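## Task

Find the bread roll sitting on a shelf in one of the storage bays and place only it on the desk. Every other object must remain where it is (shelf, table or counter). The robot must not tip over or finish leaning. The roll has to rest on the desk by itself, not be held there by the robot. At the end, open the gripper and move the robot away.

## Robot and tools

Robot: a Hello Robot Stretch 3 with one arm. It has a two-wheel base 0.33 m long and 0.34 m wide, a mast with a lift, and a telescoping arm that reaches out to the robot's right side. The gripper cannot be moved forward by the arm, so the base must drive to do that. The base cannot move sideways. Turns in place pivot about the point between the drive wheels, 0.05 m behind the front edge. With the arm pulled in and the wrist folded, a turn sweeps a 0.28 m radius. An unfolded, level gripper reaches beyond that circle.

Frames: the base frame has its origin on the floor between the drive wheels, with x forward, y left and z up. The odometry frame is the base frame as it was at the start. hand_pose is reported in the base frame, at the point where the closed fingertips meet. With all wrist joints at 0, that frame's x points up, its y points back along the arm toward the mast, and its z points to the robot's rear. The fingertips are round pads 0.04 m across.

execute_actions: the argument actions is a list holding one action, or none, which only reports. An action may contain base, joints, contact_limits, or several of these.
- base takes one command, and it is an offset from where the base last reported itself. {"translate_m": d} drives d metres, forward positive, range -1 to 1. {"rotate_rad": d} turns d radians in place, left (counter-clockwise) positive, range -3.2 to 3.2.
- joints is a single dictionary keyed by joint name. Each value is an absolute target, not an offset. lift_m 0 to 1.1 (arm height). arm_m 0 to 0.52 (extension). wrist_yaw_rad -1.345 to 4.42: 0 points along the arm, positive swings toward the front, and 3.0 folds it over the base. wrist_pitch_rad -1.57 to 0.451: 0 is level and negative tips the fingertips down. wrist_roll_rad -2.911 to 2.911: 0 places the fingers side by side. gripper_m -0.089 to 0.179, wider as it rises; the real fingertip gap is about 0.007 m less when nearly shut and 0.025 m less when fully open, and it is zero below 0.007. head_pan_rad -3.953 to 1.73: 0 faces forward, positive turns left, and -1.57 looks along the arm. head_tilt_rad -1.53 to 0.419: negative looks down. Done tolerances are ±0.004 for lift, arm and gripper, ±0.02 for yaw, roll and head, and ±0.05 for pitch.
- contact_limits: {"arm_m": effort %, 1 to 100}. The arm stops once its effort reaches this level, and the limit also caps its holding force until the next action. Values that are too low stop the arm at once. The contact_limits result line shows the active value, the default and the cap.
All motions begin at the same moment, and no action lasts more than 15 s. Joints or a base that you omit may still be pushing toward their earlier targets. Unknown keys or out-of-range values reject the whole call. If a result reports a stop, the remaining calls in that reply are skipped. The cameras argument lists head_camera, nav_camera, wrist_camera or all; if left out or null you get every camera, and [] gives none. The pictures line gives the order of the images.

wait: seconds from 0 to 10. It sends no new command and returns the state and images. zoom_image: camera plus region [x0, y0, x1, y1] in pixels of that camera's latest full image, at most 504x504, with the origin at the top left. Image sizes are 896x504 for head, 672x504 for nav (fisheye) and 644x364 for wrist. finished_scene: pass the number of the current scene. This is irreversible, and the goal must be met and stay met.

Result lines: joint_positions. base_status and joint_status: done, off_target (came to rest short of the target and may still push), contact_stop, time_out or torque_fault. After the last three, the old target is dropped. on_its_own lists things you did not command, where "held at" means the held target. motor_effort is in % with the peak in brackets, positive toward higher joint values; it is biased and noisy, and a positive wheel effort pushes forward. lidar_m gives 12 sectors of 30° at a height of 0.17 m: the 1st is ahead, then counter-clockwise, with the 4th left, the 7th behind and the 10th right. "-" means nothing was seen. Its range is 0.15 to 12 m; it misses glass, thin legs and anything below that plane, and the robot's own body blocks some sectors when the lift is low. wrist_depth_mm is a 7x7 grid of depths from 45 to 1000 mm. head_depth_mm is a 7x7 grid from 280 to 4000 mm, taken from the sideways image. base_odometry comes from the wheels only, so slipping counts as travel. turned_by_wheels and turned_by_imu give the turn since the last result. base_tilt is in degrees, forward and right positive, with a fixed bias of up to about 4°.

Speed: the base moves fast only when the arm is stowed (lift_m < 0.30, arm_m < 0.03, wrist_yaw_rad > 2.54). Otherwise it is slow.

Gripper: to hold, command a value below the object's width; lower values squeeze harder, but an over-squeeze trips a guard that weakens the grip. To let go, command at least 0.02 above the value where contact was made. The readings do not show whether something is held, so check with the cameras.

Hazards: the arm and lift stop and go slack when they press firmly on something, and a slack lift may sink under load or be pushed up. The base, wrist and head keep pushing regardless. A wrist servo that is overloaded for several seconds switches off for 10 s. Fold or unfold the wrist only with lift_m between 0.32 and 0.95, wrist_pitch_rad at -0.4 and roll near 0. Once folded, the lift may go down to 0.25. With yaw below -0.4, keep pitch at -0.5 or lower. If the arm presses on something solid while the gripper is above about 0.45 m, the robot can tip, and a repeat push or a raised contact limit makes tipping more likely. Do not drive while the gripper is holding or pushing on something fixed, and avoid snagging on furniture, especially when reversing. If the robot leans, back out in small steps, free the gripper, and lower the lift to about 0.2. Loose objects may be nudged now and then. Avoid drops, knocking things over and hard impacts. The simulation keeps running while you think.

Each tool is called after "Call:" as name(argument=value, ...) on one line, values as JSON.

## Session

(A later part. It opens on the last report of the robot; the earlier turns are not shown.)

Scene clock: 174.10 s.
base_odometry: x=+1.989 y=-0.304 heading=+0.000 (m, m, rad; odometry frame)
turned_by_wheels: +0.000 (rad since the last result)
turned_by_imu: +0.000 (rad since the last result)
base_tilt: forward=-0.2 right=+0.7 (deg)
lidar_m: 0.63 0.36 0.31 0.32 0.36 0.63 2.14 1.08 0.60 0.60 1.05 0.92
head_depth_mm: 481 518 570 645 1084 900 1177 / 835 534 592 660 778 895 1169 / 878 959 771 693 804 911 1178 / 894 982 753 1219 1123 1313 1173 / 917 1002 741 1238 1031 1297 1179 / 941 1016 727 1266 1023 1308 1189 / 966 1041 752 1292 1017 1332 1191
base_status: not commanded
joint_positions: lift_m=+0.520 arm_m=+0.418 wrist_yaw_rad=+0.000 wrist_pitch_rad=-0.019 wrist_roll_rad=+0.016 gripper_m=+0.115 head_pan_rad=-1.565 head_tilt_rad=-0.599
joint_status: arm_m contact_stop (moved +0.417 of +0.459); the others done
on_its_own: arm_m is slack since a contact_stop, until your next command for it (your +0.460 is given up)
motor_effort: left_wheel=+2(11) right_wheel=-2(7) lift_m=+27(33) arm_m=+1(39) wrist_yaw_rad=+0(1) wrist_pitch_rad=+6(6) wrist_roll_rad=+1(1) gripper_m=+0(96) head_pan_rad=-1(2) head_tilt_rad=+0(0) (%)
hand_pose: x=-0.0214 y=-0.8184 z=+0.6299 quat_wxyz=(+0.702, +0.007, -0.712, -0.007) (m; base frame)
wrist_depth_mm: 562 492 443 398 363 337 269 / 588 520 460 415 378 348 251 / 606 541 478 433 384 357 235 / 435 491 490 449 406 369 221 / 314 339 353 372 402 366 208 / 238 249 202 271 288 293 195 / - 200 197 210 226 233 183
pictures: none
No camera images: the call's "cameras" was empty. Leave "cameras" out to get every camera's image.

Call:
execute_actions(actions=[{"base":{"translate_m":0.04},"joints":{"arm_m":0.3}}], cameras=[])

Call:
execute_actions(actions=[{"joints":{"arm_m":0.46}}], cameras=[])

Call:
execute_actions(actions=[{"joints":{"lift_m":0.47}}], cameras=[])

Call:
execute_actions(actions=[{"joints":{"gripper_m":0.02}}], cameras=["wrist_camera"])

Scene clock: 187.17 s.
base_odometry: x=+2.029 y=-0.304 heading=+0.000 (m, m, rad; odometry frame)
turned_by_wheels: +0.000 (rad since the last result)
turned_by_imu: -0.001 (rad since the last result)
base_tilt: forward=-0.2 right=+0.9 (deg)
lidar_m: 0.61 0.35 0.30 0.30 0.35 0.61 2.16 1.12 0.61 1.06 1.02 0.88
head_depth_mm: 483 526 581 645 1041 906 1180 / 862 937 702 662 758 899 1164 / 882 971 769 1211 1052 909 1097 / 904 990 754 1235 1056 - 1174 / 925 1009 741 1251 1050 1321 1187 / 951 1021 761 1276 1022 1345 1189 / 979 1054 760 1287 1035 1326 1202
base_status: done
joint_positions: lift_m=+0.520 arm_m=+0.300 wrist_yaw_rad=+0.000 wrist_pitch_rad=-0.019 wrist_roll_rad=+0.016 gripper_m=+0.115 head_pan_rad=-1.565 head_tilt_rad=-0.599
joint_status: all done
motor_effort: left_wheel=+1(5) right_wheel=+0(5) lift_m=+27(27) arm_m=-3(2) wrist_yaw_rad=+1(1) wrist_pitch_rad=+6(6) wrist_roll_rad=+1(1) gripper_m=+0(0) head_pan_rad=-2(2) head_tilt_rad=+0(0) (%)
hand_pose: x=-0.0214 y=-0.7010 z=+0.6299 quat_wxyz=(+0.702, +0.007, -0.712, -0.007) (m; base frame)
wrist_depth_mm: 608 646 576 533 474 439 287 / 632 680 601 536 496 451 268 / 626 713 628 558 512 468 251 / 440 483 550 563 521 478 235 / 311 340 354 316 410 381 221 / 239 246 257 273 286 294 209 / - 197 207 216 223 233 197
pictures: none
No camera images: the call's "cameras" was empty. Leave "cameras" out to get every camera's image.

Scene clock: 189.60 s.
base_odometry: x=+2.029 y=-0.304 heading=+0.000 (m, m, rad; odometry frame)
turned_by_wheels: +0.000 (rad since the last result)
turned_by_imu: +0.000 (rad since the last result)
base_tilt: forward=-0.1 right=+0.9 (deg)
lidar_m: 0.61 0.35 0.30 0.30 0.35 0.61 2.16 1.12 0.61 1.06 1.02 0.88
head_depth_mm: 483 526 579 645 1045 904 1181 / 862 937 700 664 760 898 1165 / 883 969 771 1210 1090 921 1083 / 906 987 754 1234 - 1304 1175 / 926 1012 738 1253 1032 1318 1192 / 952 1025 762 1273 1023 1343 1200 / 973 1051 758 1293 1039 1327 1196
base_status: not commanded
joint_positions: lift_m=+0.520 arm_m=+0.460 wrist_yaw_rad=+0.000 wrist_pitch_rad=-0.019 wrist_roll_rad=+0.016 gripper_m=+0.115 head_pan_rad=-1.565 head_tilt_rad=-0.599
joint_status: all done
motor_effort: left_wheel=+1(1) right_wheel=+1(0) lift_m=+27(27) arm_m=+4(2) wrist_yaw_rad=-1(0) wrist_pitch_rad=+6(6) wrist_roll_rad=+1(1) gripper_m=+0(0) head_pan_rad=-2(2) head_tilt_rad=+0(0) (%)
hand_pose: x=-0.0214 y=-0.8604 z=+0.6299 quat_wxyz=(+0.702, +0.007, -0.712, -0.007) (m; base frame)
wrist_depth_mm: 512 459 410 370 339 310 287 / 541 476 425 382 348 319 293 / 562 511 440 399 358 334 306 / 439 482 458 411 378 345 312 / 309 339 353 371 382 347 298 / 238 246 258 274 286 315 279 / - 197 166 160 224 231 236
pictures: none
No camera images: the call's "cameras" was empty. Leave "cameras" out to get every camera's image.

Scene clock: 190.90 s.
base_odometry: x=+2.029 y=-0.304 heading=+0.000 (m, m, rad; odometry frame)
turned_by_wheels: +0.000 (rad since the last result)
turned_by_imu: +0.000 (rad since the last result)
base_tilt: forward=-0.2 right=+0.9 (deg)
lidar_m: 0.61 0.35 0.30 0.30 0.35 0.61 2.16 1.12 0.61 1.06 1.01 0.88
head_depth_mm: 483 527 579 646 1045 902 1178 / 859 937 698 661 757 897 1168 / 883 970 771 1209 1057 908 1085 / 904 989 753 1229 1083 1303 1177 / 924 1007 739 1251 1030 1313 1187 / 951 1021 762 1268 1020 1334 1197 / 978 1054 758 1292 1040 1328 1195
base_status: not commanded
joint_positions: lift_m=+0.470 arm_m=+0.460 wrist_yaw_rad=+0.000 wrist_pitch_rad=-0.019 wrist_roll_rad=+0.016 gripper_m=+0.115 head_pan_rad=-1.565 head_tilt_rad=-0.599
joint_status: all done
motor_effort: left_wheel=+1(1) right_wheel=+1(0) lift_m=+20(25) arm_m=+4(4) wrist_yaw_rad=-1(0) wrist_pitch_rad=+6(6) wrist_roll_rad=+1(1) gripper_m=+0(0) head_pan_rad=-2(2) head_tilt_rad=+0(0) (%)
hand_pose: x=-0.0214 y=-0.8604 z=+0.5802 quat_wxyz=(+0.702, +0.007, -0.712, -0.007) (m; base frame)
wrist_depth_mm: 520 459 407 368 335 308 286 / 535 480 427 381 345 321 295 / 526 489 447 402 362 334 302 / 306 328 378 394 370 339 311 / 212 233 156 151 277 313 280 / 164 170 151 138 190 217 225 / - 136 142 140 155 159 171
pictures: none
No camera images: the call's "cameras" was empty. Leave "cameras" out to get every camera's image.

Scene clock: 192.50 s.
base_odometry: x=+2.029 y=-0.304 heading=+0.000 (m, m, rad; odometry frame)
turned_by_wheels: +0.000 (rad since the last result)
turned_by_imu: +0.000 (rad since the last result)
base_tilt: forward=-0.2 right=+0.8 (deg)
lidar_m: 0.61 0.35 0.30 0.30 0.35 0.61 2.16 1.12 0.61 1.06 1.02 0.88
head_depth_mm: 482 526 580 646 1045 901 1185 / 862 936 700 661 758 899 1168 / 883 972 772 1213 1061 907 1081 / 902 985 755 1232 1086 1297 1178 / 928 1006 740 1251 1033 1321 1182 / 953 1023 761 1269 1023 1339 1194 / 975 1049 760 1291 1040 1335 1196
base_status: not commanded
joint_positions: lift_m=+0.470 arm_m=+0.460 wrist_yaw_rad=+0.001 wrist_pitch_rad=-0.003 wrist_roll_rad=+0.016 gripper_m=+0.021 head_pan_rad=-1.565 head_tilt_rad=-0.599
joint_status: all done
motor_effort: left_wheel=+1(1) right_wheel=+0(0) lift_m=+20(20) arm_m=+4(4) wrist_yaw_rad=-1(0) wrist_pitch_rad=+1(6) wrist_roll_rad=+1(1) gripper_m=-10(100) head_pan_rad=-2(2) head_tilt_rad=+0(1) (%)
hand_pose: x=-0.0213 y=-0.8609 z=+0.5840 quat_wxyz=(+0.702, +0.002, -0.712, -0.001) (m; base frame)
wrist_depth_mm: 518 461 414 373 336 309 287 / 536 483 426 381 349 321 296 / 541 494 447 392 362 328 305 / 325 346 394 400 377 342 311 / 222 233 263 154 312 321 294 / 169 177 174 138 137 221 235 / 137 141 146 139 138 170 177
pictures: wrist_camera
Images, in order (width x height): wrist_camera 644x364.

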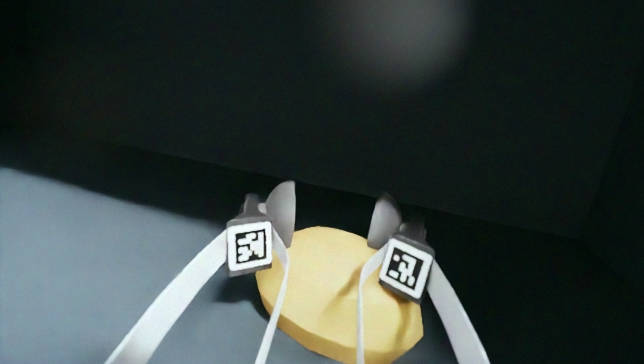

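Held. Retract and back out.

Call:
execute_actions(actions=[{"joints":{"lift_m":0.52}}], cameras=[])

Call:
execute_actions(actions=[{"joints":{"arm_m":0}}], cameras=[])

Call:
execute_actions(actions=[{"base":{"translate_m":-1.0},"joints":{"wrist_pitch_rad":-0.4,"wrist_yaw_rad":3.0}}], cameras=[])

Call:
execute_actions(actions=[{"base":{"translate_m":-0.5},"joints":{"lift_m":0.27}}], cameras=[])

Call:
execute_actions(actions=[{"base":{"rotate_rad":1.57},"joints":{"head_pan_rad":0,"head_tilt_rad":-0.3}}], cameras=[])

Call:
execute_actions(actions=[{"base":{"translate_m":1.0}}], cameras=["nav_camera","wrist_camera"])

Scene clock: 207.20 s.
base_odometry: x=+2.029 y=-0.304 heading=+0.000 (m, m, rad; odometry frame)
turned_by_wheels: +0.000 (rad since the last result)
turned_by_imu: -0.001 (rad since the last result)
base_tilt: forward=-0.2 right=+0.8 (deg)
lidar_m: 0.61 0.35 0.30 0.30 0.35 0.61 2.16 1.12 0.61 1.06 1.02 0.88
head_depth_mm: 482 525 579 646 1043 908 1180 / 860 940 701 662 759 898 1167 / 883 971 768 1211 1091 924 1079 / 906 986 755 1238 1125 1301 1177 / 925 1012 739 1248 1033 1309 1188 / 950 1026 766 1264 1023 1335 1195 / 972 1050 759 1291 1037 1327 1200
base_status: not commanded
joint_positions: lift_m=+0.520 arm_m=+0.460 wrist_yaw_rad=+0.000 wrist_pitch_rad=-0.016 wrist_roll_rad=+0.016 gripper_m=+0.020 head_pan_rad=-1.565 head_tilt_rad=-0.599
joint_status: all done
motor_effort: left_wheel=+1(1) right_wheel=+0(0) lift_m=+33(33) arm_m=+3(3) wrist_yaw_rad=+1(0) wrist_pitch_rad=+5(5) wrist_roll_rad=+1(1) gripper_m=+0(10) head_pan_rad=-2(2) head_tilt_rad=+0(0) (%)
hand_pose: x=-0.0214 y=-0.8606 z=+0.6304 quat_wxyz=(+0.702, +0.006, -0.712, -0.006) (m; base frame)
wrist_depth_mm: 518 462 409 371 336 306 286 / 533 490 424 379 352 319 292 / 555 501 449 399 364 328 303 / 436 478 453 413 375 342 311 / 311 326 351 378 381 351 295 / 239 246 253 267 282 306 279 / 193 199 199 155 224 237 238
pictures: none
No camera images: the call's "cameras" was empty. Leave "cameras" out to get every camera's image.

Scene clock: 211.77 s.
base_odometry: x=+2.029 y=-0.304 heading=+0.000 (m, m, rad; odometry frame)
turned_by_wheels: +0.000 (rad since the last result)
turned_by_imu: -0.001 (rad since the last result)
base_tilt: forward=-0.2 right=+0.9 (deg)
lidar_m: 0.61 0.35 0.30 0.30 0.35 0.61 2.16 1.12 0.61 1.06 1.02 0.88
head_depth_mm: 482 526 584 646 1044 906 1182 / 862 937 701 663 757 898 1169 / 881 972 770 1209 1054 932 1125 / 905 988 754 1233 1047 1268 1177 / 926 1013 740 1247 1036 1310 1183 / 951 1028 764 1271 1021 1337 1197 / 979 1051 759 1289 1040 1328 1203
base_status: not commanded
joint_positions: lift_m=+0.520 arm_m=+0.001 wrist_yaw_rad=+0.000 wrist_pitch_rad=-0.017 wrist_roll_rad=+0.016 gripper_m=+0.020 head_pan_rad=-1.565 head_tilt_rad=-0.599
joint_status: all done
motor_effort: left_wheel=+1(1) right_wheel=+0(0) lift_m=+33(33) arm_m=-3(4) wrist_yaw_rad=+0(0) wrist_pitch_rad=+6(6) wrist_roll_rad=+1(1) gripper_m=+0(0) head_pan_rad=-1(2) head_tilt_rad=+0(0) (%)
hand_pose: x=-0.0214 y=-0.4013 z=+0.6299 quat_wxyz=(+0.702, +0.006, -0.712, -0.006) (m; base frame)
wrist_depth_mm: 689 862 914 806 758 304 281 / 670 889 969 832 761 322 294 / 673 829 950 876 799 328 310 / 701 550 532 594 664 339 671 / 770 992 - 422 404 348 476 / 774 964 - 976 380 362 336 / 767 785 787 846 823 387 744
pictures: none
No camera images: the call's "cameras" was empty. Leave "cameras" out to get every camera's image.

Scene clock: 222.83 s.
base_odometry: x=+1.029 y=-0.304 heading=+0.000 (m, m, rad; odometry frame)
turned_by_wheels: +0.000 (rad since the last result)
turned_by_imu: -0.001 (rad since the last result)
base_tilt: forward=-0.3 right=+0.7 (deg)
lidar_m: 1.12 0.65 0.56 0.56 2.20 1.89 1.64 0.94 0.35 0.35 0.93 0.93
head_depth_mm: - 687 771 863 979 1127 1229 / 642 295 316 358 1000 1176 1249 / 659 724 762 521 426 499 1182 / 674 744 754 538 447 852 705 / 690 766 739 530 457 848 732 / 708 786 726 522 936 837 745 / 728 810 711 514 954 830 1054
base_status: done
joint_positions: lift_m=+0.520 arm_m=+0.000 wrist_yaw_rad=+2.998 wrist_pitch_rad=-0.413 wrist_roll_rad=+0.016 gripper_m=+0.020 head_pan_rad=-1.565 head_tilt_rad=-0.599
joint_status: all done
motor_effort: left_wheel=+1(2) right_wheel=+1(3) lift_m=+33(33) arm_m=-3(3) wrist_yaw_rad=+3(5) wrist_pitch_rad=+4(7) wrist_roll_rad=+1(1) gripper_m=+0(1) head_pan_rad=-2(2) head_tilt_rad=+0(0) (%)
hand_pose: x=+0.0109 y=+0.0773 z=+0.5335 quat_wxyz=(+0.195, +0.706, +0.094, +0.675) (m; base frame)
wrist_depth_mm: - - - - 551 501 480 / - - - - 591 554 523 / - - - - 656 611 562 / 993 - - - 736 675 623 / 812 849 - 896 829 759 695 / 709 724 - 748 755 796 778 / 617 642 656 673 675 685 698
pictures: none
No camera images: the call's "cameras" was empty. Leave "cameras" out to get every camera's image.

Scene clock: 227.40 s.
base_odometry: x=+0.529 y=-0.304 heading=+0.000 (m, m, rad; odometry frame)
turned_by_wheels: +0.000 (rad since the last result)
turned_by_imu: +0.000 (rad since the last result)
base_tilt: forward=-0.2 right=+0.8 (deg)
lidar_m: 1.38 0.84 0.94 2.58 1.65 1.41 1.38 0.79 0.68 0.68 0.54 0.52
head_depth_mm: 532 583 644 720 812 937 1107 / 546 600 663 743 843 977 1152 / 559 615 684 766 878 1017 1176 / 573 630 703 791 908 1067 1196 / 587 650 725 822 948 1119 1215 / 604 668 748 851 987 1177 1207 / 619 688 776 875 985 1112 1149
base_status: done
joint_positions: lift_m=+0.270 arm_m=+0.000 wrist_yaw_rad=+2.999 wrist_pitch_rad=-0.414 wrist_roll_rad=+0.016 gripper_m=+0.020 head_pan_rad=-1.565 head_tilt_rad=-0.599
joint_status: all done
motor_effort: left_wheel=+1(4) right_wheel=+1(5) lift_m=+20(29) arm_m=-3(3) wrist_yaw_rad=+1(2) wrist_pitch_rad=+5(5) wrist_roll_rad=+1(1) gripper_m=+0(0) head_pan_rad=-2(2) head_tilt_rad=+0(0) (%)
hand_pose: x=+0.0108 y=+0.0771 z=+0.2838 quat_wxyz=(+0.196, +0.706, +0.094, +0.674) (m; base frame)
wrist_depth_mm: - - - - - - 787 / 971 980 - - - - 739 / 740 777 790 820 863 900 717 / 593 605 653 671 681 684 716 / 503 528 - - 557 576 589 / - - - - 463 487 498 / - - - - 409 418 424
pictures: none
No camera images: the call's "cameras" was empty. Leave "cameras" out to get every camera's image.

Scene clock: 229.67 s.
base_odometry: x=+0.529 y=-0.304 heading=+1.570 (m, m, rad; odometry frame)
turned_by_wheels: +1.570 (rad since the last result)
turned_by_imu: +1.576 (rad since the last result)
base_tilt: forward=-0.2 right=+0.9 (deg)
lidar_m: 2.58 1.65 1.41 1.38 0.79 0.68 0.68 0.54 0.52 1.40 0.84 0.95
head_depth_mm: 3422 3541 3690 3891 2635 1985 1547 / 3456 3609 3793 3719 2762 1972 1532 / 3526 3714 3951 3767 2685 1943 1517 / 3585 3813 - - 2646 1925 1506 / 3602 3843 3952 3381 2625 1908 1492 / 2916 3087 3067 3147 2583 1880 1475 / 2398 2518 2617 2748 2533 1848 1458
base_status: done
joint_positions: lift_m=+0.270 arm_m=+0.001 wrist_yaw_rad=+2.999 wrist_pitch_rad=-0.414 wrist_roll_rad=+0.016 gripper_m=+0.020 head_pan_rad=-0.007 head_tilt_rad=-0.309
joint_status: all done
motor_effort: left_wheel=-1(6) right_wheel=+3(10) lift_m=+21(21) arm_m=-3(3) wrist_yaw_rad=+2(2) wrist_pitch_rad=+5(5) wrist_roll_rad=+1(1) gripper_m=+0(0) head_pan_rad=+2(25) head_tilt_rad=+4(20) (%)
hand_pose: x=+0.0108 y=+0.0771 z=+0.2838 quat_wxyz=(+0.196, +0.706, +0.094, +0.674) (m; base frame)
wrist_depth_mm: 665 798 - - - - - / 678 827 - - - - - / 675 774 810 838 860 891 958 / 606 606 652 662 668 707 715 / 503 526 - - 560 576 593 / - - - - 468 488 489 / - - - - 410 421 426
pictures: none
No camera images: the call's "cameras" was empty. Leave "cameras" out to get every camera's image.

Scene clock: 234.67 s.
base_odometry: x=+0.530 y=+0.696 heading=+1.570 (m, m, rad; odometry frame)
turned_by_wheels: +0.000 (rad since the last result)
turned_by_imu: -0.002 (rad since the last result)
base_tilt: forward=-0.2 right=+0.8 (deg)
lidar_m: 1.58 1.35 1.17 1.17 1.33 1.65 1.47 1.39 0.73 0.72 1.32 1.45
head_depth_mm: 2597 2729 2866 2976 2705 1987 1534 / 2640 2745 2910 2987 2740 1969 1535 / 2693 2830 3027 3151 2700 1949 1515 / 2758 2893 2982 3269 2540 1928 1504 / 2808 2974 3046 2198 2487 1908 1490 / 2419 2549 2446 2233 2451 1785 1484 / 1961 2065 2051 2149 2261 1790 1459
base_status: done
joint_positions: lift_m=+0.270 arm_m=+0.001 wrist_yaw_rad=+2.999 wrist_pitch_rad=-0.414 wrist_roll_rad=+0.016 gripper_m=+0.020 head_pan_rad=-0.007 head_tilt_rad=-0.309
joint_status: not commanded
motor_effort: left_wheel=-1(5) right_wheel=+3(9) lift_m=+20(21) arm_m=-3(2) wrist_yaw_rad=+2(3) wrist_pitch_rad=+5(5) wrist_roll_rad=+1(1) gripper_m=-1(0) head_pan_rad=+2(1) head_tilt_rad=+4(4) (%)
hand_pose: x=+0.0107 y=+0.0771 z=+0.2837 quat_wxyz=(+0.196, +0.706, +0.094, +0.674) (m; base frame)
wrist_depth_mm: - - - - - - 949 / 937 989 - - - - - / 756 787 808 838 875 893 921 / 596 609 664 658 676 708 725 / 502 528 - - 563 572 591 / - - - - 462 484 503 / - - - - 413 419 423
pictures: nav_camera (sideways: a quarter turn counterclockwise sets it upright), wrist_camera
Images, in order (width x height): nav_camera 672x504, wrist_camera 644x364.

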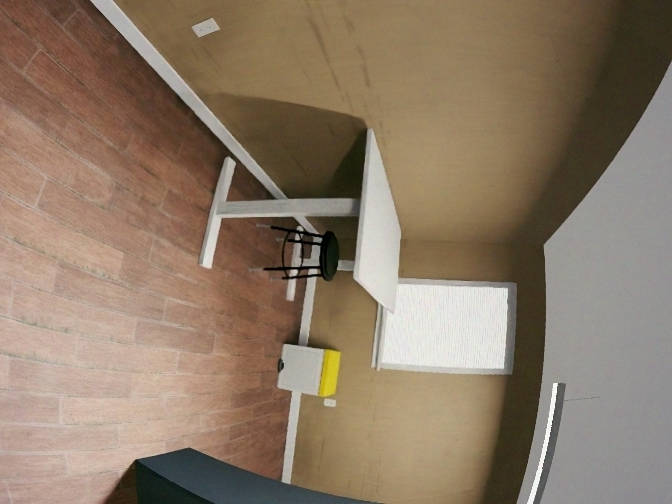

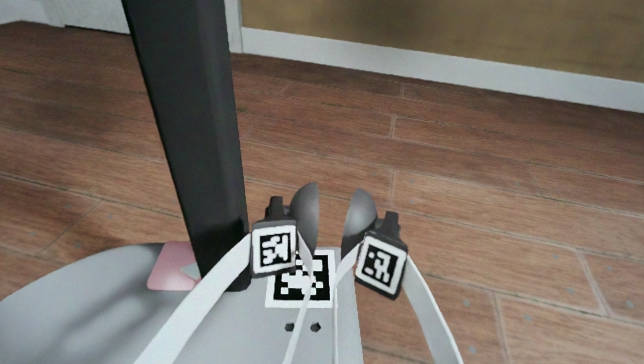

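Call:
execute_actions(actions=[{"base":{"translate_m":-1.0}}], cameras=[])

Call:
execute_actions(actions=[{"base":{"rotate_rad":-1.57}}], cameras=[])

Call:
execute_actions(actions=[{"base":{"translate_m":1.0}}], cameras=[])

Call:
execute_actions(actions=[{"base":{"translate_m":0.5},"joints":{"lift_m":0.52}}], cameras=[])

Call:
execute_actions(actions=[{"joints":{"wrist_yaw_rad":0,"wrist_pitch_rad":0,"gripper_m":0.115}}], cameras=["wrist_camera"])

Scene clock: 258.97 s.
base_odometry: x=+0.528 y=-0.304 heading=+1.570 (m, m, rad; odometry frame)
turned_by_wheels: +0.000 (rad since the last result)
turned_by_imu: -0.001 (rad since the last result)
base_tilt: forward=-0.1 right=+0.7 (deg)
lidar_m: 2.57 1.65 1.40 1.38 0.79 0.69 0.68 0.54 0.52 1.40 0.84 0.94
head_depth_mm: 3391 3561 3733 3899 2643 1997 1543 / 3500 3645 3830 3695 2769 1963 1526 / 3544 3732 3973 3716 2715 1934 1517 / 3592 3772 - - 2646 1928 1506 / 3605 3823 - 3355 2638 1905 1492 / 2938 3126 3013 3173 2589 1871 1474 / 2408 2510 2642 2756 2536 1857 1465
base_status: done
joint_positions: lift_m=+0.270 arm_m=+0.001 wrist_yaw_rad=+2.999 wrist_pitch_rad=-0.415 wrist_roll_rad=+0.016 gripper_m=+0.020 head_pan_rad=-0.007 head_tilt_rad=-0.309
joint_status: not commanded
motor_effort: left_wheel=-1(6) right_wheel=+3(7) lift_m=+21(20) arm_m=-3(3) wrist_yaw_rad=+1(1) wrist_pitch_rad=+5(5) wrist_roll_rad=+1(1) gripper_m=+0(0) head_pan_rad=+2(2) head_tilt_rad=+4(4) (%)
hand_pose: x=+0.0107 y=+0.0771 z=+0.2837 quat_wxyz=(+0.196, +0.706, +0.094, +0.674) (m; base frame)
wrist_depth_mm: 655 787 - - - - - / 680 827 - - - - - / 684 756 811 859 886 889 953 / 597 620 657 660 675 707 731 / 504 528 - - 551 574 591 / - - - - 463 479 500 / - - - - 413 417 429
pictures: none
No camera images: the call's "cameras" was empty. Leave "cameras" out to get every camera's image.

Scene clock: 261.17 s.
base_odometry: x=+0.528 y=-0.304 heading=+0.000 (m, m, rad; odometry frame)
turned_by_wheels: -1.570 (rad since the last result)
turned_by_imu: -1.577 (rad since the last result)
base_tilt: forward=-0.2 right=+0.8 (deg)
lidar_m: 1.39 0.84 0.95 2.56 1.64 1.40 1.37 0.79 0.68 0.68 0.54 0.52
head_depth_mm: 1937 2024 2110 2189 1425 1351 1364 / 1975 2080 2182 2312 2415 1943 1533 / 2030 2114 2243 2366 2454 1953 1509 / 2050 2173 2289 2418 2519 1922 1499 / 1846 1965 2127 2306 2376 1907 1494 / 1412 1496 1600 1685 1805 1808 1474 / 1162 1221 1274 1339 1403 1477 1415
base_status: done
joint_positions: lift_m=+0.270 arm_m=+0.001 wrist_yaw_rad=+2.999 wrist_pitch_rad=-0.415 wrist_roll_rad=+0.016 gripper_m=+0.020 head_pan_rad=-0.007 head_tilt_rad=-0.309
joint_status: not commanded
motor_effort: left_wheel=+3(10) right_wheel=-2(6) lift_m=+20(20) arm_m=-3(3) wrist_yaw_rad=+3(2) wrist_pitch_rad=+5(5) wrist_roll_rad=+1(1) gripper_m=+0(0) head_pan_rad=+2(2) head_tilt_rad=+3(4) (%)
hand_pose: x=+0.0107 y=+0.0771 z=+0.2837 quat_wxyz=(+0.196, +0.706, +0.094, +0.674) (m; base frame)
wrist_depth_mm: - - - - - - 767 / 969 969 - - - - 725 / 727 772 826 802 871 925 712 / 600 622 650 650 675 704 735 / 504 530 - - 561 572 601 / - - - - 462 493 489 / - - - - 408 420 427
pictures: none
No camera images: the call's "cameras" was empty. Leave "cameras" out to get every camera's image.

Scene clock: 266.20 s.
base_odometry: x=+1.528 y=-0.304 heading=+0.000 (m, m, rad; odometry frame)
turned_by_wheels: +0.000 (rad since the last result)
turned_by_imu: -0.001 (rad since the last result)
base_tilt: forward=-0.4 right=+0.8 (deg)
lidar_m: 0.87 0.50 0.43 0.43 0.50 2.36 1.90 0.66 0.92 0.76 0.61 1.36
head_depth_mm: 1119 1169 1236 1298 1382 1464 1507 / 1140 1197 1269 1341 1418 1498 1534 / 1169 1233 1303 1361 1451 1553 1509 / 1194 1258 1332 1403 1492 1596 1504 / 1143 1222 1315 1405 1504 1603 1488 / 883 935 992 1052 1123 1200 1287 / 723 757 792 833 874 923 975
base_status: done
joint_positions: lift_m=+0.270 arm_m=+0.001 wrist_yaw_rad=+2.999 wrist_pitch_rad=-0.415 wrist_roll_rad=+0.016 gripper_m=+0.020 head_pan_rad=-0.007 head_tilt_rad=-0.309
joint_status: not commanded
motor_effort: left_wheel=+3(9) right_wheel=-2(5) lift_m=+20(20) arm_m=-2(3) wrist_yaw_rad=+2(3) wrist_pitch_rad=+5(5) wrist_roll_rad=+1(1) gripper_m=+0(0) head_pan_rad=+2(2) head_tilt_rad=+4(3) (%)
hand_pose: x=+0.0107 y=+0.0771 z=+0.2837 quat_wxyz=(+0.196, +0.706, +0.095, +0.674) (m; base frame)
wrist_depth_mm: - 539 475 443 422 398 377 / 965 606 524 490 460 440 406 / 740 689 578 556 511 477 448 / 594 615 658 626 571 534 491 / 502 539 - - 564 559 549 / - - - - 470 491 501 / - - - - 411 416 429
pictures: none
No camera images: the call's "cameras" was empty. Leave "cameras" out to get every camera's image.

Scene clock: 272.40 s.
base_odometry: x=+2.028 y=-0.304 heading=+0.000 (m, m, rad; odometry frame)
turned_by_wheels: +0.000 (rad since the last result)
turned_by_imu: -0.001 (rad since the last result)
base_tilt: forward=-0.2 right=+0.8 (deg)
lidar_m: 0.61 0.35 0.30 0.30 0.35 0.61 2.16 1.12 0.61 1.06 1.02 0.88
head_depth_mm: 711 745 786 825 875 927 987 / 723 760 803 847 895 952 1017 / 742 778 823 870 923 982 1052 / 758 797 842 891 944 1006 1079 / 764 804 848 907 966 1037 1118 / 617 652 691 735 782 837 899 / 503 527 553 580 609 642 679
base_status: done
joint_positions: lift_m=+0.520 arm_m=+0.001 wrist_yaw_rad=+2.999 wrist_pitch_rad=-0.415 wrist_roll_rad=+0.016 gripper_m=+0.020 head_pan_rad=-0.007 head_tilt_rad=-0.309
joint_status: all done
motor_effort: left_wheel=+3(9) right_wheel=-2(5) lift_m=+33(35) arm_m=-2(3) wrist_yaw_rad=+2(3) wrist_pitch_rad=+5(5) wrist_roll_rad=+1(1) gripper_m=+0(0) head_pan_rad=+2(2) head_tilt_rad=+4(3) (%)
hand_pose: x=+0.0107 y=+0.0771 z=+0.5331 quat_wxyz=(+0.196, +0.706, +0.095, +0.674) (m; base frame)
wrist_depth_mm: 402 383 341 333 303 287 270 / 449 428 379 367 335 313 295 / 523 487 427 403 371 347 322 / 612 555 482 461 416 382 353 / 747 655 - 565 459 430 394 / 687 721 - 617 529 492 446 / 630 632 645 652 641 561 505
pictures: none
No camera images: the call's "cameras" was empty. Leave "cameras" out to get every camera's image.

Scene clock: 274.90 s.
base_odometry: x=+2.028 y=-0.304 heading=+0.000 (m, m, rad; odometry frame)
turned_by_wheels: +0.000 (rad since the last result)
turned_by_imu: +0.000 (rad since the last result)
base_tilt: forward=-0.1 right=+0.7 (deg)
lidar_m: 0.61 0.35 0.30 0.30 0.35 0.61 2.16 1.12 0.61 1.06 1.02 0.88
head_depth_mm: 711 746 786 827 873 926 985 / 726 762 803 846 895 956 1016 / 741 779 822 870 921 978 1049 / 760 797 841 889 945 1009 1084 / 762 806 855 905 967 1034 1120 / 617 654 692 736 784 839 904 / 503 528 553 581 611 641 677
base_status: not commanded
joint_positions: lift_m=+0.520 arm_m=+0.001 wrist_yaw_rad=+0.002 wrist_pitch_rad=-0.028 wrist_roll_rad=+0.016 gripper_m=+0.115 head_pan_rad=-0.007 head_tilt_rad=-0.309
joint_status: all done
motor_effort: left_wheel=+3(3) right_wheel=-2(2) lift_m=+33(33) arm_m=-3(3) wrist_yaw_rad=-2(3) wrist_pitch_rad=+10(9) wrist_roll_rad=+1(1) gripper_m=+0(100) head_pan_rad=+2(2) head_tilt_rad=+4(3) (%)
hand_pose: x=-0.0209 y=-0.4009 z=+0.6271 quat_wxyz=(+0.702, +0.011, -0.712, -0.010) (m; base frame)
wrist_depth_mm: 665 858 892 803 733 303 280 / 686 898 942 847 769 328 292 / 677 823 936 870 804 332 305 / 713 551 534 572 619 338 662 / 758 915 - 431 406 341 447 / 782 909 - 973 869 348 334 / 774 777 806 838 780 386 779
pictures: wrist_camera
Images, in order (width x height): wrist_camera 644x364.

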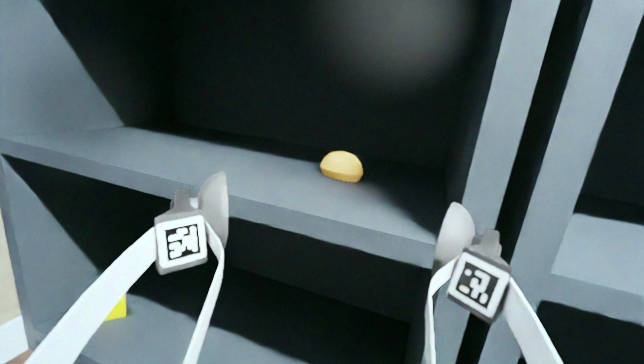

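Call:
execute_actions(actions=[{"joints":{"arm_m":0.48}}], cameras=[])

Call:
execute_actions(actions=[{"joints":{"lift_m":0.467}}], cameras=[])

Call:
execute_actions(actions=[{"joints":{"gripper_m":0.04}}], cameras=[])

Call:
execute_actions(actions=[{"joints":{"lift_m":0.52}}], cameras=["wrist_camera"])

Scene clock: 288.43 s.
base_odometry: x=+2.028 y=-0.304 heading=+0.000 (m, m, rad; odometry frame)
turned_by_wheels: +0.000 (rad since the last result)
turned_by_imu: -0.001 (rad since the last result)
base_tilt: forward=-0.2 right=+0.9 (deg)
lidar_m: 0.61 0.35 0.30 0.30 0.35 0.61 2.17 1.12 0.61 1.06 1.02 0.88
head_depth_mm: 711 745 786 825 876 928 991 / 725 761 802 848 895 955 1016 / 740 779 822 869 922 981 1051 / 756 797 842 892 947 1009 1078 / 763 805 850 904 966 1034 1116 / 619 653 694 738 786 836 902 / 505 528 554 581 610 643 679
base_status: not commanded
joint_positions: lift_m=+0.520 arm_m=+0.480 wrist_yaw_rad=+0.001 wrist_pitch_rad=-0.027 wrist_roll_rad=+0.016 gripper_m=+0.115 head_pan_rad=-0.007 head_tilt_rad=-0.309
joint_status: all done
motor_effort: left_wheel=+3(3) right_wheel=-2(2) lift_m=+33(33) arm_m=+4(6) wrist_yaw_rad=+0(3) wrist_pitch_rad=+9(10) wrist_roll_rad=+1(1) gripper_m=+0(0) head_pan_rad=+2(2) head_tilt_rad=+4(3) (%)
hand_pose: x=-0.0213 y=-0.8802 z=+0.6275 quat_wxyz=(+0.702, +0.010, -0.712, -0.010) (m; base frame)
wrist_depth_mm: 489 436 385 347 318 294 270 / 507 453 404 364 330 298 279 / 545 480 422 381 342 312 289 / 424 470 430 396 358 322 297 / 297 333 342 360 361 331 303 / 235 242 251 265 279 306 280 / - 194 202 153 221 226 238
pictures: none
No camera images: the call's "cameras" was empty. Leave "cameras" out to get every camera's image.

Scene clock: 289.80 s.
base_odometry: x=+2.028 y=-0.304 heading=+0.000 (m, m, rad; odometry frame)
turned_by_wheels: +0.000 (rad since the last result)
turned_by_imu: +0.000 (rad since the last result)
base_tilt: forward=-0.2 right=+0.9 (deg)
lidar_m: 0.61 0.35 0.30 0.30 0.35 0.61 2.17 1.12 0.61 1.06 1.02 0.88
head_depth_mm: 712 748 784 828 874 925 989 / 725 763 802 849 896 953 1017 / 742 779 822 869 923 979 1050 / 757 797 841 891 948 1012 1082 / 762 806 852 902 964 1037 1113 / 618 655 694 736 784 839 901 / 504 527 553 580 611 644 680
base_status: not commanded
joint_positions: lift_m=+0.467 arm_m=+0.480 wrist_yaw_rad=+0.001 wrist_pitch_rad=-0.009 wrist_roll_rad=+0.018 gripper_m=+0.115 head_pan_rad=-0.007 head_tilt_rad=-0.309
joint_status: all done
motor_effort: left_wheel=+3(3) right_wheel=-1(2) lift_m=+16(30) arm_m=+4(4) wrist_yaw_rad=-1(0) wrist_pitch_rad=+3(9) wrist_roll_rad=+0(1) gripper_m=+0(0) head_pan_rad=+2(2) head_tilt_rad=+3(3) (%)
hand_pose: x=-0.0213 y=-0.8807 z=+0.5799 quat_wxyz=(+0.701, +0.003, -0.713, -0.003) (m; base frame)
wrist_depth_mm: 479 437 389 353 319 296 271 / 514 451 402 366 330 304 280 / 514 469 425 378 342 312 289 / 312 342 389 381 353 323 297 / 216 238 247 262 283 315 287 / 165 171 162 116 192 219 227 / - 137 133 108 110 160 171
pictures: none
No camera images: the call's "cameras" was empty. Leave "cameras" out to get every camera's image.

Scene clock: 291.03 s.
base_odometry: x=+2.028 y=-0.304 heading=+0.000 (m, m, rad; odometry frame)
turned_by_wheels: +0.000 (rad since the last result)
turned_by_imu: +0.000 (rad since the last result)
base_tilt: forward=-0.2 right=+0.8 (deg)
lidar_m: 0.61 0.35 0.30 0.30 0.35 0.61 2.17 1.12 0.61 1.06 1.02 0.88
head_depth_mm: 710 747 785 826 876 930 986 / 724 762 801 848 897 953 1017 / 740 779 823 867 923 981 1048 / 756 795 842 894 947 1007 1081 / 761 808 854 909 970 1037 1119 / 618 652 691 737 783 837 902 / 505 527 554 580 611 642 677
base_status: not commanded
joint_positions: lift_m=+0.467 arm_m=+0.480 wrist_yaw_rad=+0.001 wrist_pitch_rad=-0.008 wrist_roll_rad=+0.018 gripper_m=+0.040 head_pan_rad=-0.007 head_tilt_rad=-0.309
joint_status: all done
motor_effort: left_wheel=+3(3) right_wheel=-1(1) lift_m=+16(16) arm_m=+4(3) wrist_yaw_rad=-1(1) wrist_pitch_rad=+2(3) wrist_roll_rad=+0(0) gripper_m=-1(100) head_pan_rad=+1(2) head_tilt_rad=+3(3) (%)
hand_pose: x=-0.0213 y=-0.8807 z=+0.5801 quat_wxyz=(+0.701, +0.003, -0.713, -0.003) (m; base frame)
wrist_depth_mm: 495 435 385 353 318 295 270 / 517 458 407 366 331 303 281 / 519 469 420 374 342 315 288 / 315 338 381 378 352 321 296 / 216 228 256 263 301 308 290 / 165 173 160 117 122 213 226 / 134 136 136 107 110 165 171
pictures: none
No camera images: the call's "cameras" was empty. Leave "cameras" out to get every camera's image.

Scene clock: 292.33 s.
base_odometry: x=+2.028 y=-0.304 heading=+0.000 (m, m, rad; odometry frame)
turned_by_wheels: +0.000 (rad since the last result)
turned_by_imu: +0.000 (rad since the last result)
base_tilt: forward=-0.3 right=+0.9 (deg)
lidar_m: 0.61 0.35 0.30 0.30 0.35 0.61 2.16 1.12 0.61 1.06 1.02 0.88
head_depth_mm: 710 746 784 827 874 930 988 / 724 760 801 849 898 950 1020 / 740 778 822 867 917 979 1049 / 758 799 841 891 949 1010 1087 / 762 805 852 903 969 1037 1117 / 618 654 693 737 784 839 902 / 505 529 554 582 610 643 679
base_status: not commanded
joint_positions: lift_m=+0.520 arm_m=+0.480 wrist_yaw_rad=+0.001 wrist_pitch_rad=-0.016 wrist_roll_rad=+0.018 gripper_m=+0.040 head_pan_rad=-0.007 head_tilt_rad=-0.309
joint_status: all done
motor_effort: left_wheel=+3(3) right_wheel=-2(2) lift_m=+33(34) arm_m=+4(4) wrist_yaw_rad=-1(1) wrist_pitch_rad=+5(5) wrist_roll_rad=+0(0) gripper_m=+0(1) head_pan_rad=+2(2) head_tilt_rad=+3(4) (%)
hand_pose: x=-0.0213 y=-0.8805 z=+0.6303 quat_wxyz=(+0.701, +0.006, -0.713, -0.006) (m; base frame)
wrist_depth_mm: 488 436 387 352 319 295 272 / 516 459 406 367 333 304 279 / 548 472 418 381 343 313 286 / 438 470 439 391 352 323 295 / 311 328 368 379 360 333 303 / 237 248 253 273 282 305 282 / 193 197 207 214 223 238 242
pictures: wrist_camera
Images, in order (width x height): wrist_camera 644x364.

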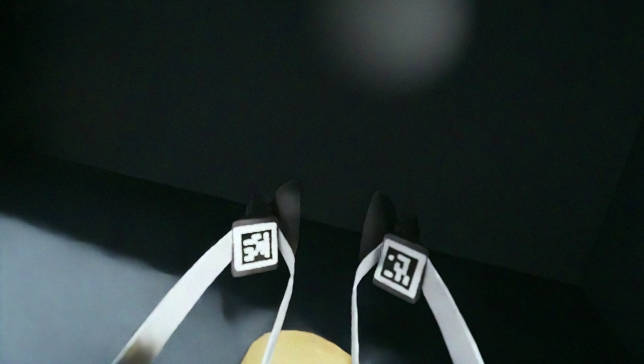

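Call:
execute_actions(actions=[{"joints":{"gripper_m":0.115,"arm_m":0.45,"wrist_pitch_rad":-0.3,"lift_m":0.56}}], cameras=[])

Call:
execute_actions(actions=[{"joints":{"lift_m":0.48}}], cameras=["wrist_camera"])

Call:
execute_actions(actions=[{"joints":{"gripper_m":0.04}}], cameras=[])

Call:
execute_actions(actions=[{"joints":{"lift_m":0.56}}], cameras=["wrist_camera"])

Scene clock: 306.83 s.
base_odometry: x=+2.028 y=-0.304 heading=+0.000 (m, m, rad; odometry frame)
turned_by_wheels: +0.000 (rad since the last result)
turned_by_imu: -0.001 (rad since the last result)
base_tilt: forward=-0.2 right=+0.7 (deg)
lidar_m: 0.61 0.35 0.30 0.30 0.35 0.61 2.16 1.12 0.60 1.06 1.02 0.88
head_depth_mm: 710 745 784 826 874 928 989 / 725 763 803 849 899 955 1020 / 740 780 823 868 922 986 1050 / 758 799 840 891 943 1012 1083 / 762 806 852 902 968 1040 1114 / 618 656 692 736 785 841 903 / 505 529 555 581 610 644 681
base_status: not commanded
joint_positions: lift_m=+0.560 arm_m=+0.450 wrist_yaw_rad=+0.001 wrist_pitch_rad=-0.313 wrist_roll_rad=+0.018 gripper_m=+0.115 head_pan_rad=-0.007 head_tilt_rad=-0.309
joint_status: all done
motor_effort: left_wheel=+3(2) right_wheel=-2(2) lift_m=+33(34) arm_m=-2(0) wrist_yaw_rad=+0(0) wrist_pitch_rad=+4(7) wrist_roll_rad=+0(0) gripper_m=+0(100) head_pan_rad=+2(2) head_tilt_rad=+3(3) (%)
hand_pose: x=-0.0214 y=-0.8316 z=+0.5965 quat_wxyz=(+0.692, +0.110, -0.704, -0.111) (m; base frame)
wrist_depth_mm: 519 464 413 369 333 305 280 / 506 489 448 402 357 327 299 / 363 376 395 411 385 352 311 / 279 289 302 313 329 341 300 / 228 240 243 185 258 270 261 / 193 195 200 170 204 221 223 / - 169 173 174 181 185 191
pictures: none
No camera images: the call's "cameras" was empty. Leave "cameras" out to get every camera's image.

Scene clock: 308.17 s.
base_odometry: x=+2.028 y=-0.304 heading=+0.000 (m, m, rad; odometry frame)
turned_by_wheels: +0.000 (rad since the last result)
turned_by_imu: +0.000 (rad since the last result)
base_tilt: forward=-0.2 right=+0.9 (deg)
lidar_m: 0.61 0.35 0.30 0.30 0.35 0.61 2.16 1.12 0.61 1.05 1.02 0.88
head_depth_mm: 712 747 783 829 876 925 988 / 726 761 802 849 896 956 1021 / 741 782 820 870 921 982 1048 / 758 797 840 892 944 1013 1079 / 761 805 855 904 965 1035 1118 / 615 652 693 737 783 840 901 / 504 527 552 581 611 643 676
base_status: not commanded
joint_positions: lift_m=+0.495 arm_m=+0.450 wrist_yaw_rad=+0.000 wrist_pitch_rad=-0.232 wrist_roll_rad=+0.018 gripper_m=+0.115 head_pan_rad=-0.007 head_tilt_rad=-0.309
joint_status: lift_m contact_stop (moved -0.065 of -0.080)
on_its_own: lift_m is slack since a contact_stop, until your next command for it (your +0.480 is given up); wrist_pitch_rad is at rest, and its effort (-23) is outside its rest range (-20 to +32)
motor_effort: left_wheel=+2(3) right_wheel=-1(2) lift_m=+27(30) arm_m=-1(2) wrist_yaw_rad=-2(0) wrist_pitch_rad=-23(28) wrist_roll_rad=+0(0) gripper_m=-1(1) head_pan_rad=+2(2) head_tilt_rad=+3(3) (%)
hand_pose: x=-0.0214 y=-0.8388 z=+0.5511 quat_wxyz=(+0.696, +0.082, -0.708, -0.083) (m; base frame)
wrist_depth_mm: 514 456 411 367 331 303 282 / 457 468 431 393 355 323 295 / 288 308 331 353 365 341 312 / 213 223 239 151 258 277 273 / 168 178 176 142 146 208 213 / 143 141 147 146 149 170 168 / - 120 124 127 131 134 139
pictures: wrist_camera
Images, in order (width x height): wrist_camera 644x364.

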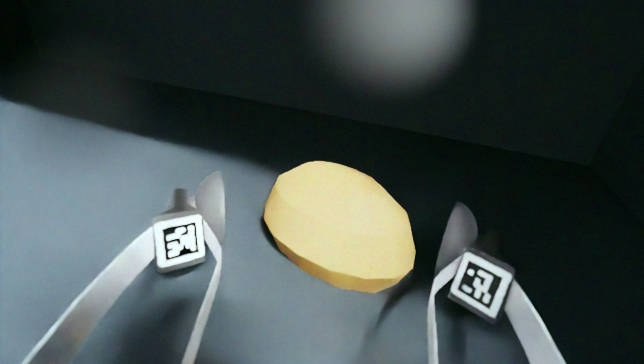

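not run: a stop came earlier in this reply.

not run: a stop came earlier in this reply.

Call:
execute_actions(actions=[{"joints":{"gripper_m":0.04}}], cameras=[])

Call:
execute_actions(actions=[{"joints":{"lift_m":0.56}}], cameras=["wrist_camera"])

Scene clock: 318.87 s.
base_odometry: x=+2.028 y=-0.304 heading=+0.000 (m, m, rad; odometry frame)
turned_by_wheels: +0.000 (rad since the last result)
turned_by_imu: -0.001 (rad since the last result)
base_tilt: forward=-0.2 right=+0.8 (deg)
lidar_m: 0.61 0.35 0.30 0.30 0.35 0.61 2.16 1.11 0.61 1.06 1.02 0.88
head_depth_mm: 710 746 784 828 875 931 989 / 726 760 802 847 897 954 1016 / 741 779 822 870 924 984 1047 / 757 798 841 891 944 1012 1086 / 762 804 855 904 969 1037 1118 / 618 652 691 736 784 839 903 / 504 527 553 580 610 643 678
base_status: not commanded
joint_positions: lift_m=+0.495 arm_m=+0.450 wrist_yaw_rad=+0.000 wrist_pitch_rad=-0.228 wrist_roll_rad=+0.018 gripper_m=+0.041 head_pan_rad=-0.007 head_tilt_rad=-0.309
joint_status: all done
on_its_own: lift_m is slack since a contact_stop, until your next command for it (your +0.480 is given up); wrist_pitch_rad is at rest, and its effort (-24) is outside its rest range (-20 to +32)
motor_effort: left_wheel=+2(3) right_wheel=-1(1) lift_m=+27(27) arm_m=+0(0) wrist_yaw_rad=+0(0) wrist_pitch_rad=-24(25) wrist_roll_rad=+0(0) gripper_m=-12(100) head_pan_rad=+2(2) head_tilt_rad=+4(3) (%)
hand_pose: x=-0.0214 y=-0.8391 z=+0.5521 quat_wxyz=(+0.696, +0.080, -0.709, -0.082) (m; base frame)
wrist_depth_mm: 521 459 406 367 333 303 282 / 468 473 441 393 353 325 298 / 295 312 335 360 365 344 312 / 215 225 249 152 266 278 272 / 169 176 - 139 142 206 216 / 141 143 146 145 147 165 170 / 119 122 124 128 132 137 139
pictures: none
No camera images: the call's "cameras" was empty. Leave "cameras" out to get every camera's image.

Scene clock: 320.30 s.
base_odometry: x=+2.028 y=-0.304 heading=+0.000 (m, m, rad; odometry frame)
turned_by_wheels: +0.000 (rad since the last result)
turned_by_imu: +0.000 (rad since the last result)
base_tilt: forward=-0.3 right=+0.7 (deg)
lidar_m: 0.61 0.35 0.30 0.30 0.35 0.61 2.16 1.12 0.61 1.06 1.02 0.88
head_depth_mm: 711 746 783 828 871 926 990 / 726 763 803 849 898 956 1015 / 741 780 822 867 922 983 1049 / 758 799 841 890 947 1009 1077 / 763 805 855 907 964 1035 1118 / 618 654 694 736 782 840 906 / 505 529 554 581 610 644 679
base_status: not commanded
joint_positions: lift_m=+0.560 arm_m=+0.450 wrist_yaw_rad=+0.000 wrist_pitch_rad=-0.318 wrist_roll_rad=+0.018 gripper_m=+0.041 head_pan_rad=-0.007 head_tilt_rad=-0.309
joint_status: all done
motor_effort: left_wheel=+2(3) right_wheel=-1(1) lift_m=+34(35) arm_m=+0(0) wrist_yaw_rad=+0(0) wrist_pitch_rad=+6(24) wrist_roll_rad=+0(0) gripper_m=-12(12) head_pan_rad=+2(2) head_tilt_rad=+3(3) (%)
hand_pose: x=-0.0214 y=-0.8309 z=+0.5955 quat_wxyz=(+0.692, +0.111, -0.704, -0.113) (m; base frame)
wrist_depth_mm: 531 464 404 370 336 307 283 / 497 490 455 403 362 328 301 / 360 367 393 407 383 351 317 / 274 285 307 153 326 337 301 / 225 232 - 140 143 265 260 / 192 194 199 192 199 220 221 / 165 168 173 177 181 185 189
pictures: wrist_camera
Images, in order (width x height): wrist_camera 644x364.

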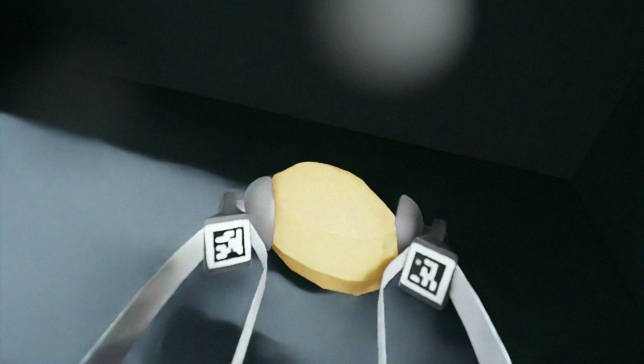

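Call:
execute_actions(actions=[{"joints":{"arm_m":0}}], cameras=[])

Call:
execute_actions(actions=[{"base":{"translate_m":-1.0},"joints":{"wrist_pitch_rad":-0.4,"wrist_yaw_rad":3.0}}], cameras=[])

Call:
execute_actions(actions=[{"base":{"translate_m":-0.5},"joints":{"lift_m":0.27}}], cameras=[])

Call:
execute_actions(actions=[{"base":{"rotate_rad":1.57}}], cameras=[])

Call:
execute_actions(actions=[{"base":{"translate_m":1.0}}], cameras=[])

Call:
execute_actions(actions=[{"base":{"translate_m":0.8},"joints":{"head_pan_rad":0.8}}], cameras=["nav_camera","wrist_camera"])

Scene clock: 339.53 s.
base_odometry: x=+2.028 y=-0.304 heading=+0.000 (m, m, rad; odometry frame)
turned_by_wheels: +0.000 (rad since the last result)
turned_by_imu: -0.001 (rad since the last result)
base_tilt: forward=-0.3 right=+0.8 (deg)
lidar_m: 0.61 0.35 0.30 0.30 0.35 0.61 2.16 1.12 0.61 1.06 1.02 0.88
head_depth_mm: 712 745 784 825 874 930 988 / 725 762 800 847 900 949 1019 / 741 780 822 869 920 982 1049 / 758 798 842 889 949 1007 1083 / 761 807 854 903 968 1034 1117 / 617 652 693 735 784 840 899 / 503 527 554 581 610 644 678
base_status: not commanded
joint_positions: lift_m=+0.560 arm_m=+0.001 wrist_yaw_rad=+0.000 wrist_pitch_rad=-0.319 wrist_roll_rad=+0.018 gripper_m=+0.041 head_pan_rad=-0.007 head_tilt_rad=-0.309
joint_status: all done
motor_effort: left_wheel=+2(2) right_wheel=-1(1) lift_m=+34(33) arm_m=-2(3) wrist_yaw_rad=+0(1) wrist_pitch_rad=+6(6) wrist_roll_rad=+0(0) gripper_m=-11(12) head_pan_rad=+2(2) head_tilt_rad=+3(3) (%)
hand_pose: x=-0.0214 y=-0.3812 z=+0.5952 quat_wxyz=(+0.692, +0.112, -0.704, -0.114) (m; base frame)
wrist_depth_mm: 669 845 884 801 707 317 267 / 594 541 583 629 688 323 293 / 722 915 - 438 435 343 433 / 786 - - 154 409 362 347 / 835 866 - 140 143 410 821 / 794 830 767 722 600 782 830 / 693 712 720 705 576 707 697
pictures: none
No camera images: the call's "cameras" was empty. Leave "cameras" out to get every camera's image.

Scene clock: 350.60 s.
base_odometry: x=+1.028 y=-0.304 heading=+0.000 (m, m, rad; odometry frame)
turned_by_wheels: +0.000 (rad since the last result)
turned_by_imu: -0.001 (rad since the last result)
base_tilt: forward=-0.1 right=+0.8 (deg)
lidar_m: 1.13 0.65 0.56 0.56 2.20 1.89 1.63 0.94 0.35 0.35 0.93 0.93
head_depth_mm: 1532 1601 1681 1777 1862 1886 1523 / 1555 1639 1731 1822 1931 1969 1528 / 1584 1668 1770 1868 1979 1955 1512 / 1631 1708 1812 1910 2022 1932 1502 / 1482 1596 1737 1875 2010 1879 1484 / 1151 1218 1296 1373 1458 1568 1473 / 942 984 1034 1084 1143 1204 1267
base_status: done
joint_positions: lift_m=+0.560 arm_m=+0.000 wrist_yaw_rad=+2.998 wrist_pitch_rad=-0.417 wrist_roll_rad=+0.018 gripper_m=+0.041 head_pan_rad=-0.007 head_tilt_rad=-0.309
joint_status: all done
motor_effort: left_wheel=+3(4) right_wheel=-1(4) lift_m=+34(34) arm_m=-2(3) wrist_yaw_rad=+2(4) wrist_pitch_rad=+5(7) wrist_roll_rad=+0(0) gripper_m=-12(11) head_pan_rad=+2(2) head_tilt_rad=+3(4) (%)
hand_pose: x=+0.0109 y=+0.0768 z=+0.5726 quat_wxyz=(+0.197, +0.706, +0.095, +0.673) (m; base frame)
wrist_depth_mm: - - - - 556 508 476 / - - - - 600 559 529 / - - - - 661 614 577 / - - - 154 740 661 637 / 883 892 - 140 143 755 695 / 749 757 775 763 772 819 795 / 660 669 688 710 722 720 724
pictures: none
No camera images: the call's "cameras" was empty. Leave "cameras" out to get every camera's image.

Scene clock: 355.47 s.
base_odometry: x=+0.528 y=-0.304 heading=+0.000 (m, m, rad; odometry frame)
turned_by_wheels: +0.000 (rad since the last result)
turned_by_imu: +0.000 (rad since the last result)
base_tilt: forward=-0.2 right=+0.9 (deg)
lidar_m: 1.39 0.84 0.95 2.57 1.64 1.40 1.38 0.79 0.68 0.69 0.54 0.52
head_depth_mm: 1933 2017 2106 2199 1420 1352 1362 / 1990 2084 2211 2309 2435 1957 1530 / 2023 2131 2243 2361 2452 1948 1521 / 2068 2181 2299 2431 2513 1924 1509 / 1848 1959 2126 2282 2364 1897 1495 / 1418 1502 1590 1691 1808 1809 1479 / 1157 1211 1276 1341 1409 1484 1425
base_status: done
joint_positions: lift_m=+0.270 arm_m=+0.000 wrist_yaw_rad=+2.999 wrist_pitch_rad=-0.418 wrist_roll_rad=+0.018 gripper_m=+0.041 head_pan_rad=-0.007 head_tilt_rad=-0.309
joint_status: all done
motor_effort: left_wheel=+2(7) right_wheel=-1(8) lift_m=+21(30) arm_m=-3(2) wrist_yaw_rad=+2(3) wrist_pitch_rad=+6(6) wrist_roll_rad=+0(0) gripper_m=-11(11) head_pan_rad=+2(2) head_tilt_rad=+4(3) (%)
hand_pose: x=+0.0107 y=+0.0766 z=+0.2829 quat_wxyz=(+0.197, +0.706, +0.095, +0.673) (m; base frame)
wrist_depth_mm: - - - - - - 775 / 970 985 - - - - 755 / 712 762 824 815 832 904 713 / 603 623 - 153 673 687 722 / 501 538 - 140 142 576 582 / - - - 143 444 482 492 / - - - - 417 423 431
pictures: none
No camera images: the call's "cameras" was empty. Leave "cameras" out to get every camera's image.

Scene clock: 357.67 s.
base_odometry: x=+0.528 y=-0.304 heading=+1.570 (m, m, rad; odometry frame)
turned_by_wheels: +1.570 (rad since the last result)
turned_by_imu: +1.576 (rad since the last result)
base_tilt: forward=-0.3 right=+0.7 (deg)
lidar_m: 2.57 1.65 1.41 1.38 0.79 0.68 0.68 0.54 0.52 1.39 0.84 0.95
head_depth_mm: 3367 3551 3777 3884 2652 1979 1542 / 3477 3637 3777 3713 2741 1978 1531 / 3562 3743 3889 3752 2692 1945 1517 / 3629 3811 - - 2686 1926 1511 / 3600 3858 3971 3400 2613 1897 1492 / 2926 3127 3027 3186 2586 1869 1471 / 2399 2519 2634 2777 2527 1858 1467
base_status: done
joint_positions: lift_m=+0.270 arm_m=+0.001 wrist_yaw_rad=+2.999 wrist_pitch_rad=-0.418 wrist_roll_rad=+0.018 gripper_m=+0.041 head_pan_rad=-0.007 head_tilt_rad=-0.309
joint_status: not commanded
motor_effort: left_wheel=-1(6) right_wheel=+3(10) lift_m=+21(20) arm_m=-4(3) wrist_yaw_rad=+2(2) wrist_pitch_rad=+6(6) wrist_roll_rad=+0(0) gripper_m=-12(12) head_pan_rad=+2(2) head_tilt_rad=+3(3) (%)
hand_pose: x=+0.0107 y=+0.0766 z=+0.2829 quat_wxyz=(+0.197, +0.706, +0.095, +0.673) (m; base frame)
wrist_depth_mm: 653 796 - - - - - / 694 812 - - - - - / 682 787 796 842 849 899 938 / 591 615 - 153 669 685 696 / 507 528 - 140 143 567 570 / - - - 143 443 483 494 / - - - - 410 418 425
pictures: none
No camera images: the call's "cameras" was empty. Leave "cameras" out to get every camera's image.

Scene clock: 362.67 s.
base_odometry: x=+0.529 y=+0.696 heading=+1.570 (m, m, rad; odometry frame)
turned_by_wheels: +0.000 (rad since the last result)
turned_by_imu: -0.002 (rad since the last result)
base_tilt: forward=-0.2 right=+0.8 (deg)
lidar_m: 1.58 1.35 1.16 1.16 1.33 1.65 1.47 1.38 0.73 0.73 1.32 1.46
head_depth_mm: 2569 2708 2874 2990 2746 1981 1544 / 2634 2779 2913 3009 2743 1962 1538 / 2713 2850 2952 3147 2685 1940 1512 / 2746 2890 2962 3225 2533 1913 1499 / 2810 2988 3091 2218 2495 1926 1488 / 2425 2562 2441 2246 2459 1784 1474 / 1976 2067 2078 2155 2245 1792 1467
base_status: done
joint_positions: lift_m=+0.270 arm_m=+0.001 wrist_yaw_rad=+2.999 wrist_pitch_rad=-0.418 wrist_roll_rad=+0.018 gripper_m=+0.041 head_pan_rad=-0.007 head_tilt_rad=-0.309
joint_status: not commanded
motor_effort: left_wheel=-1(4) right_wheel=+3(9) lift_m=+21(21) arm_m=-3(2) wrist_yaw_rad=+3(2) wrist_pitch_rad=+6(6) wrist_roll_rad=+0(0) gripper_m=-11(11) head_pan_rad=+2(2) head_tilt_rad=+3(4) (%)
hand_pose: x=+0.0107 y=+0.0766 z=+0.2829 quat_wxyz=(+0.197, +0.706, +0.096, +0.673) (m; base frame)
wrist_depth_mm: - - - - - - - / 949 962 - - - - - / 745 753 809 827 872 883 945 / 606 619 - 154 671 692 713 / 505 526 - 141 143 568 595 / - - - 143 444 482 493 / - - - - 411 419 429
pictures: none
No camera images: the call's "cameras" was empty. Leave "cameras" out to get every camera's image.

Scene clock: 367.20 s.
base_odometry: x=+0.530 y=+1.496 heading=+1.570 (m, m, rad; odometry frame)
turned_by_wheels: +0.000 (rad since the last result)
turned_by_imu: -0.001 (rad since the last result)
base_tilt: forward=-0.2 right=+0.9 (deg)
lidar_m: 1.23 0.82 0.96 0.96 1.11 1.90 2.16 1.10 1.90 0.99 1.08 1.95
head_depth_mm: 1161 1246 1353 1281 765 884 1491 / 1075 1163 1248 1249 850 939 959 / 1013 1080 1156 1184 1338 1472 1510 / 950 1011 1074 1122 1242 1347 1419 / 896 950 1007 1076 1151 1243 1341 / 851 895 948 1008 1077 1153 1236 / 806 851 895 948 1008 1072 1152
base_status: done
joint_positions: lift_m=+0.270 arm_m=+0.001 wrist_yaw_rad=+2.999 wrist_pitch_rad=-0.418 wrist_roll_rad=+0.018 gripper_m=+0.041 head_pan_rad=+0.793 head_tilt_rad=-0.309
joint_status: all done
motor_effort: left_wheel=-1(4) right_wheel=+3(9) lift_m=+21(21) arm_m=-3(2) wrist_yaw_rad=+2(3) wrist_pitch_rad=+6(6) wrist_roll_rad=+0(0) gripper_m=-11(11) head_pan_rad=+2(24) head_tilt_rad=+3(3) (%)
hand_pose: x=+0.0107 y=+0.0766 z=+0.2829 quat_wxyz=(+0.197, +0.706, +0.096, +0.673) (m; base frame)
wrist_depth_mm: - - - 970 896 877 803 / 974 981 - - - 927 890 / 732 762 819 815 870 904 901 / 603 608 - 154 681 700 708 / 505 532 - 140 142 577 585 / - - - 143 447 492 491 / - - - - 405 420 429
pictures: nav_camera (sideways: a quarter turn counterclockwise sets it upright), wrist_camera
Images, in order (width x height): nav_camera 672x504, wrist_camera 644x364.

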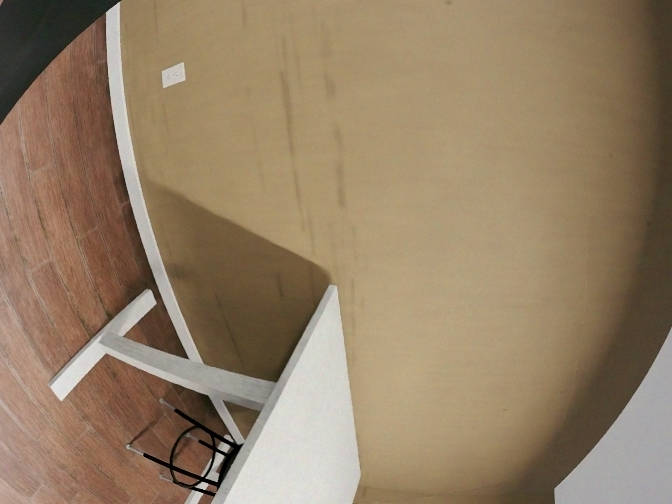

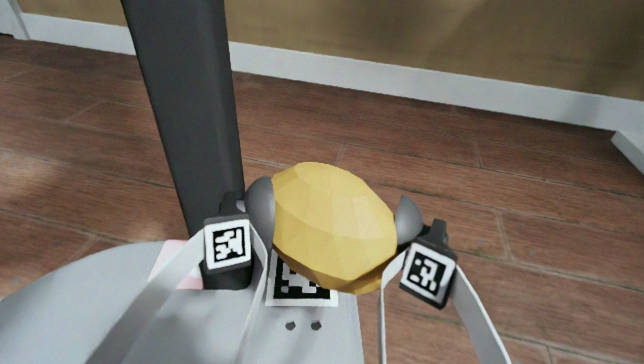

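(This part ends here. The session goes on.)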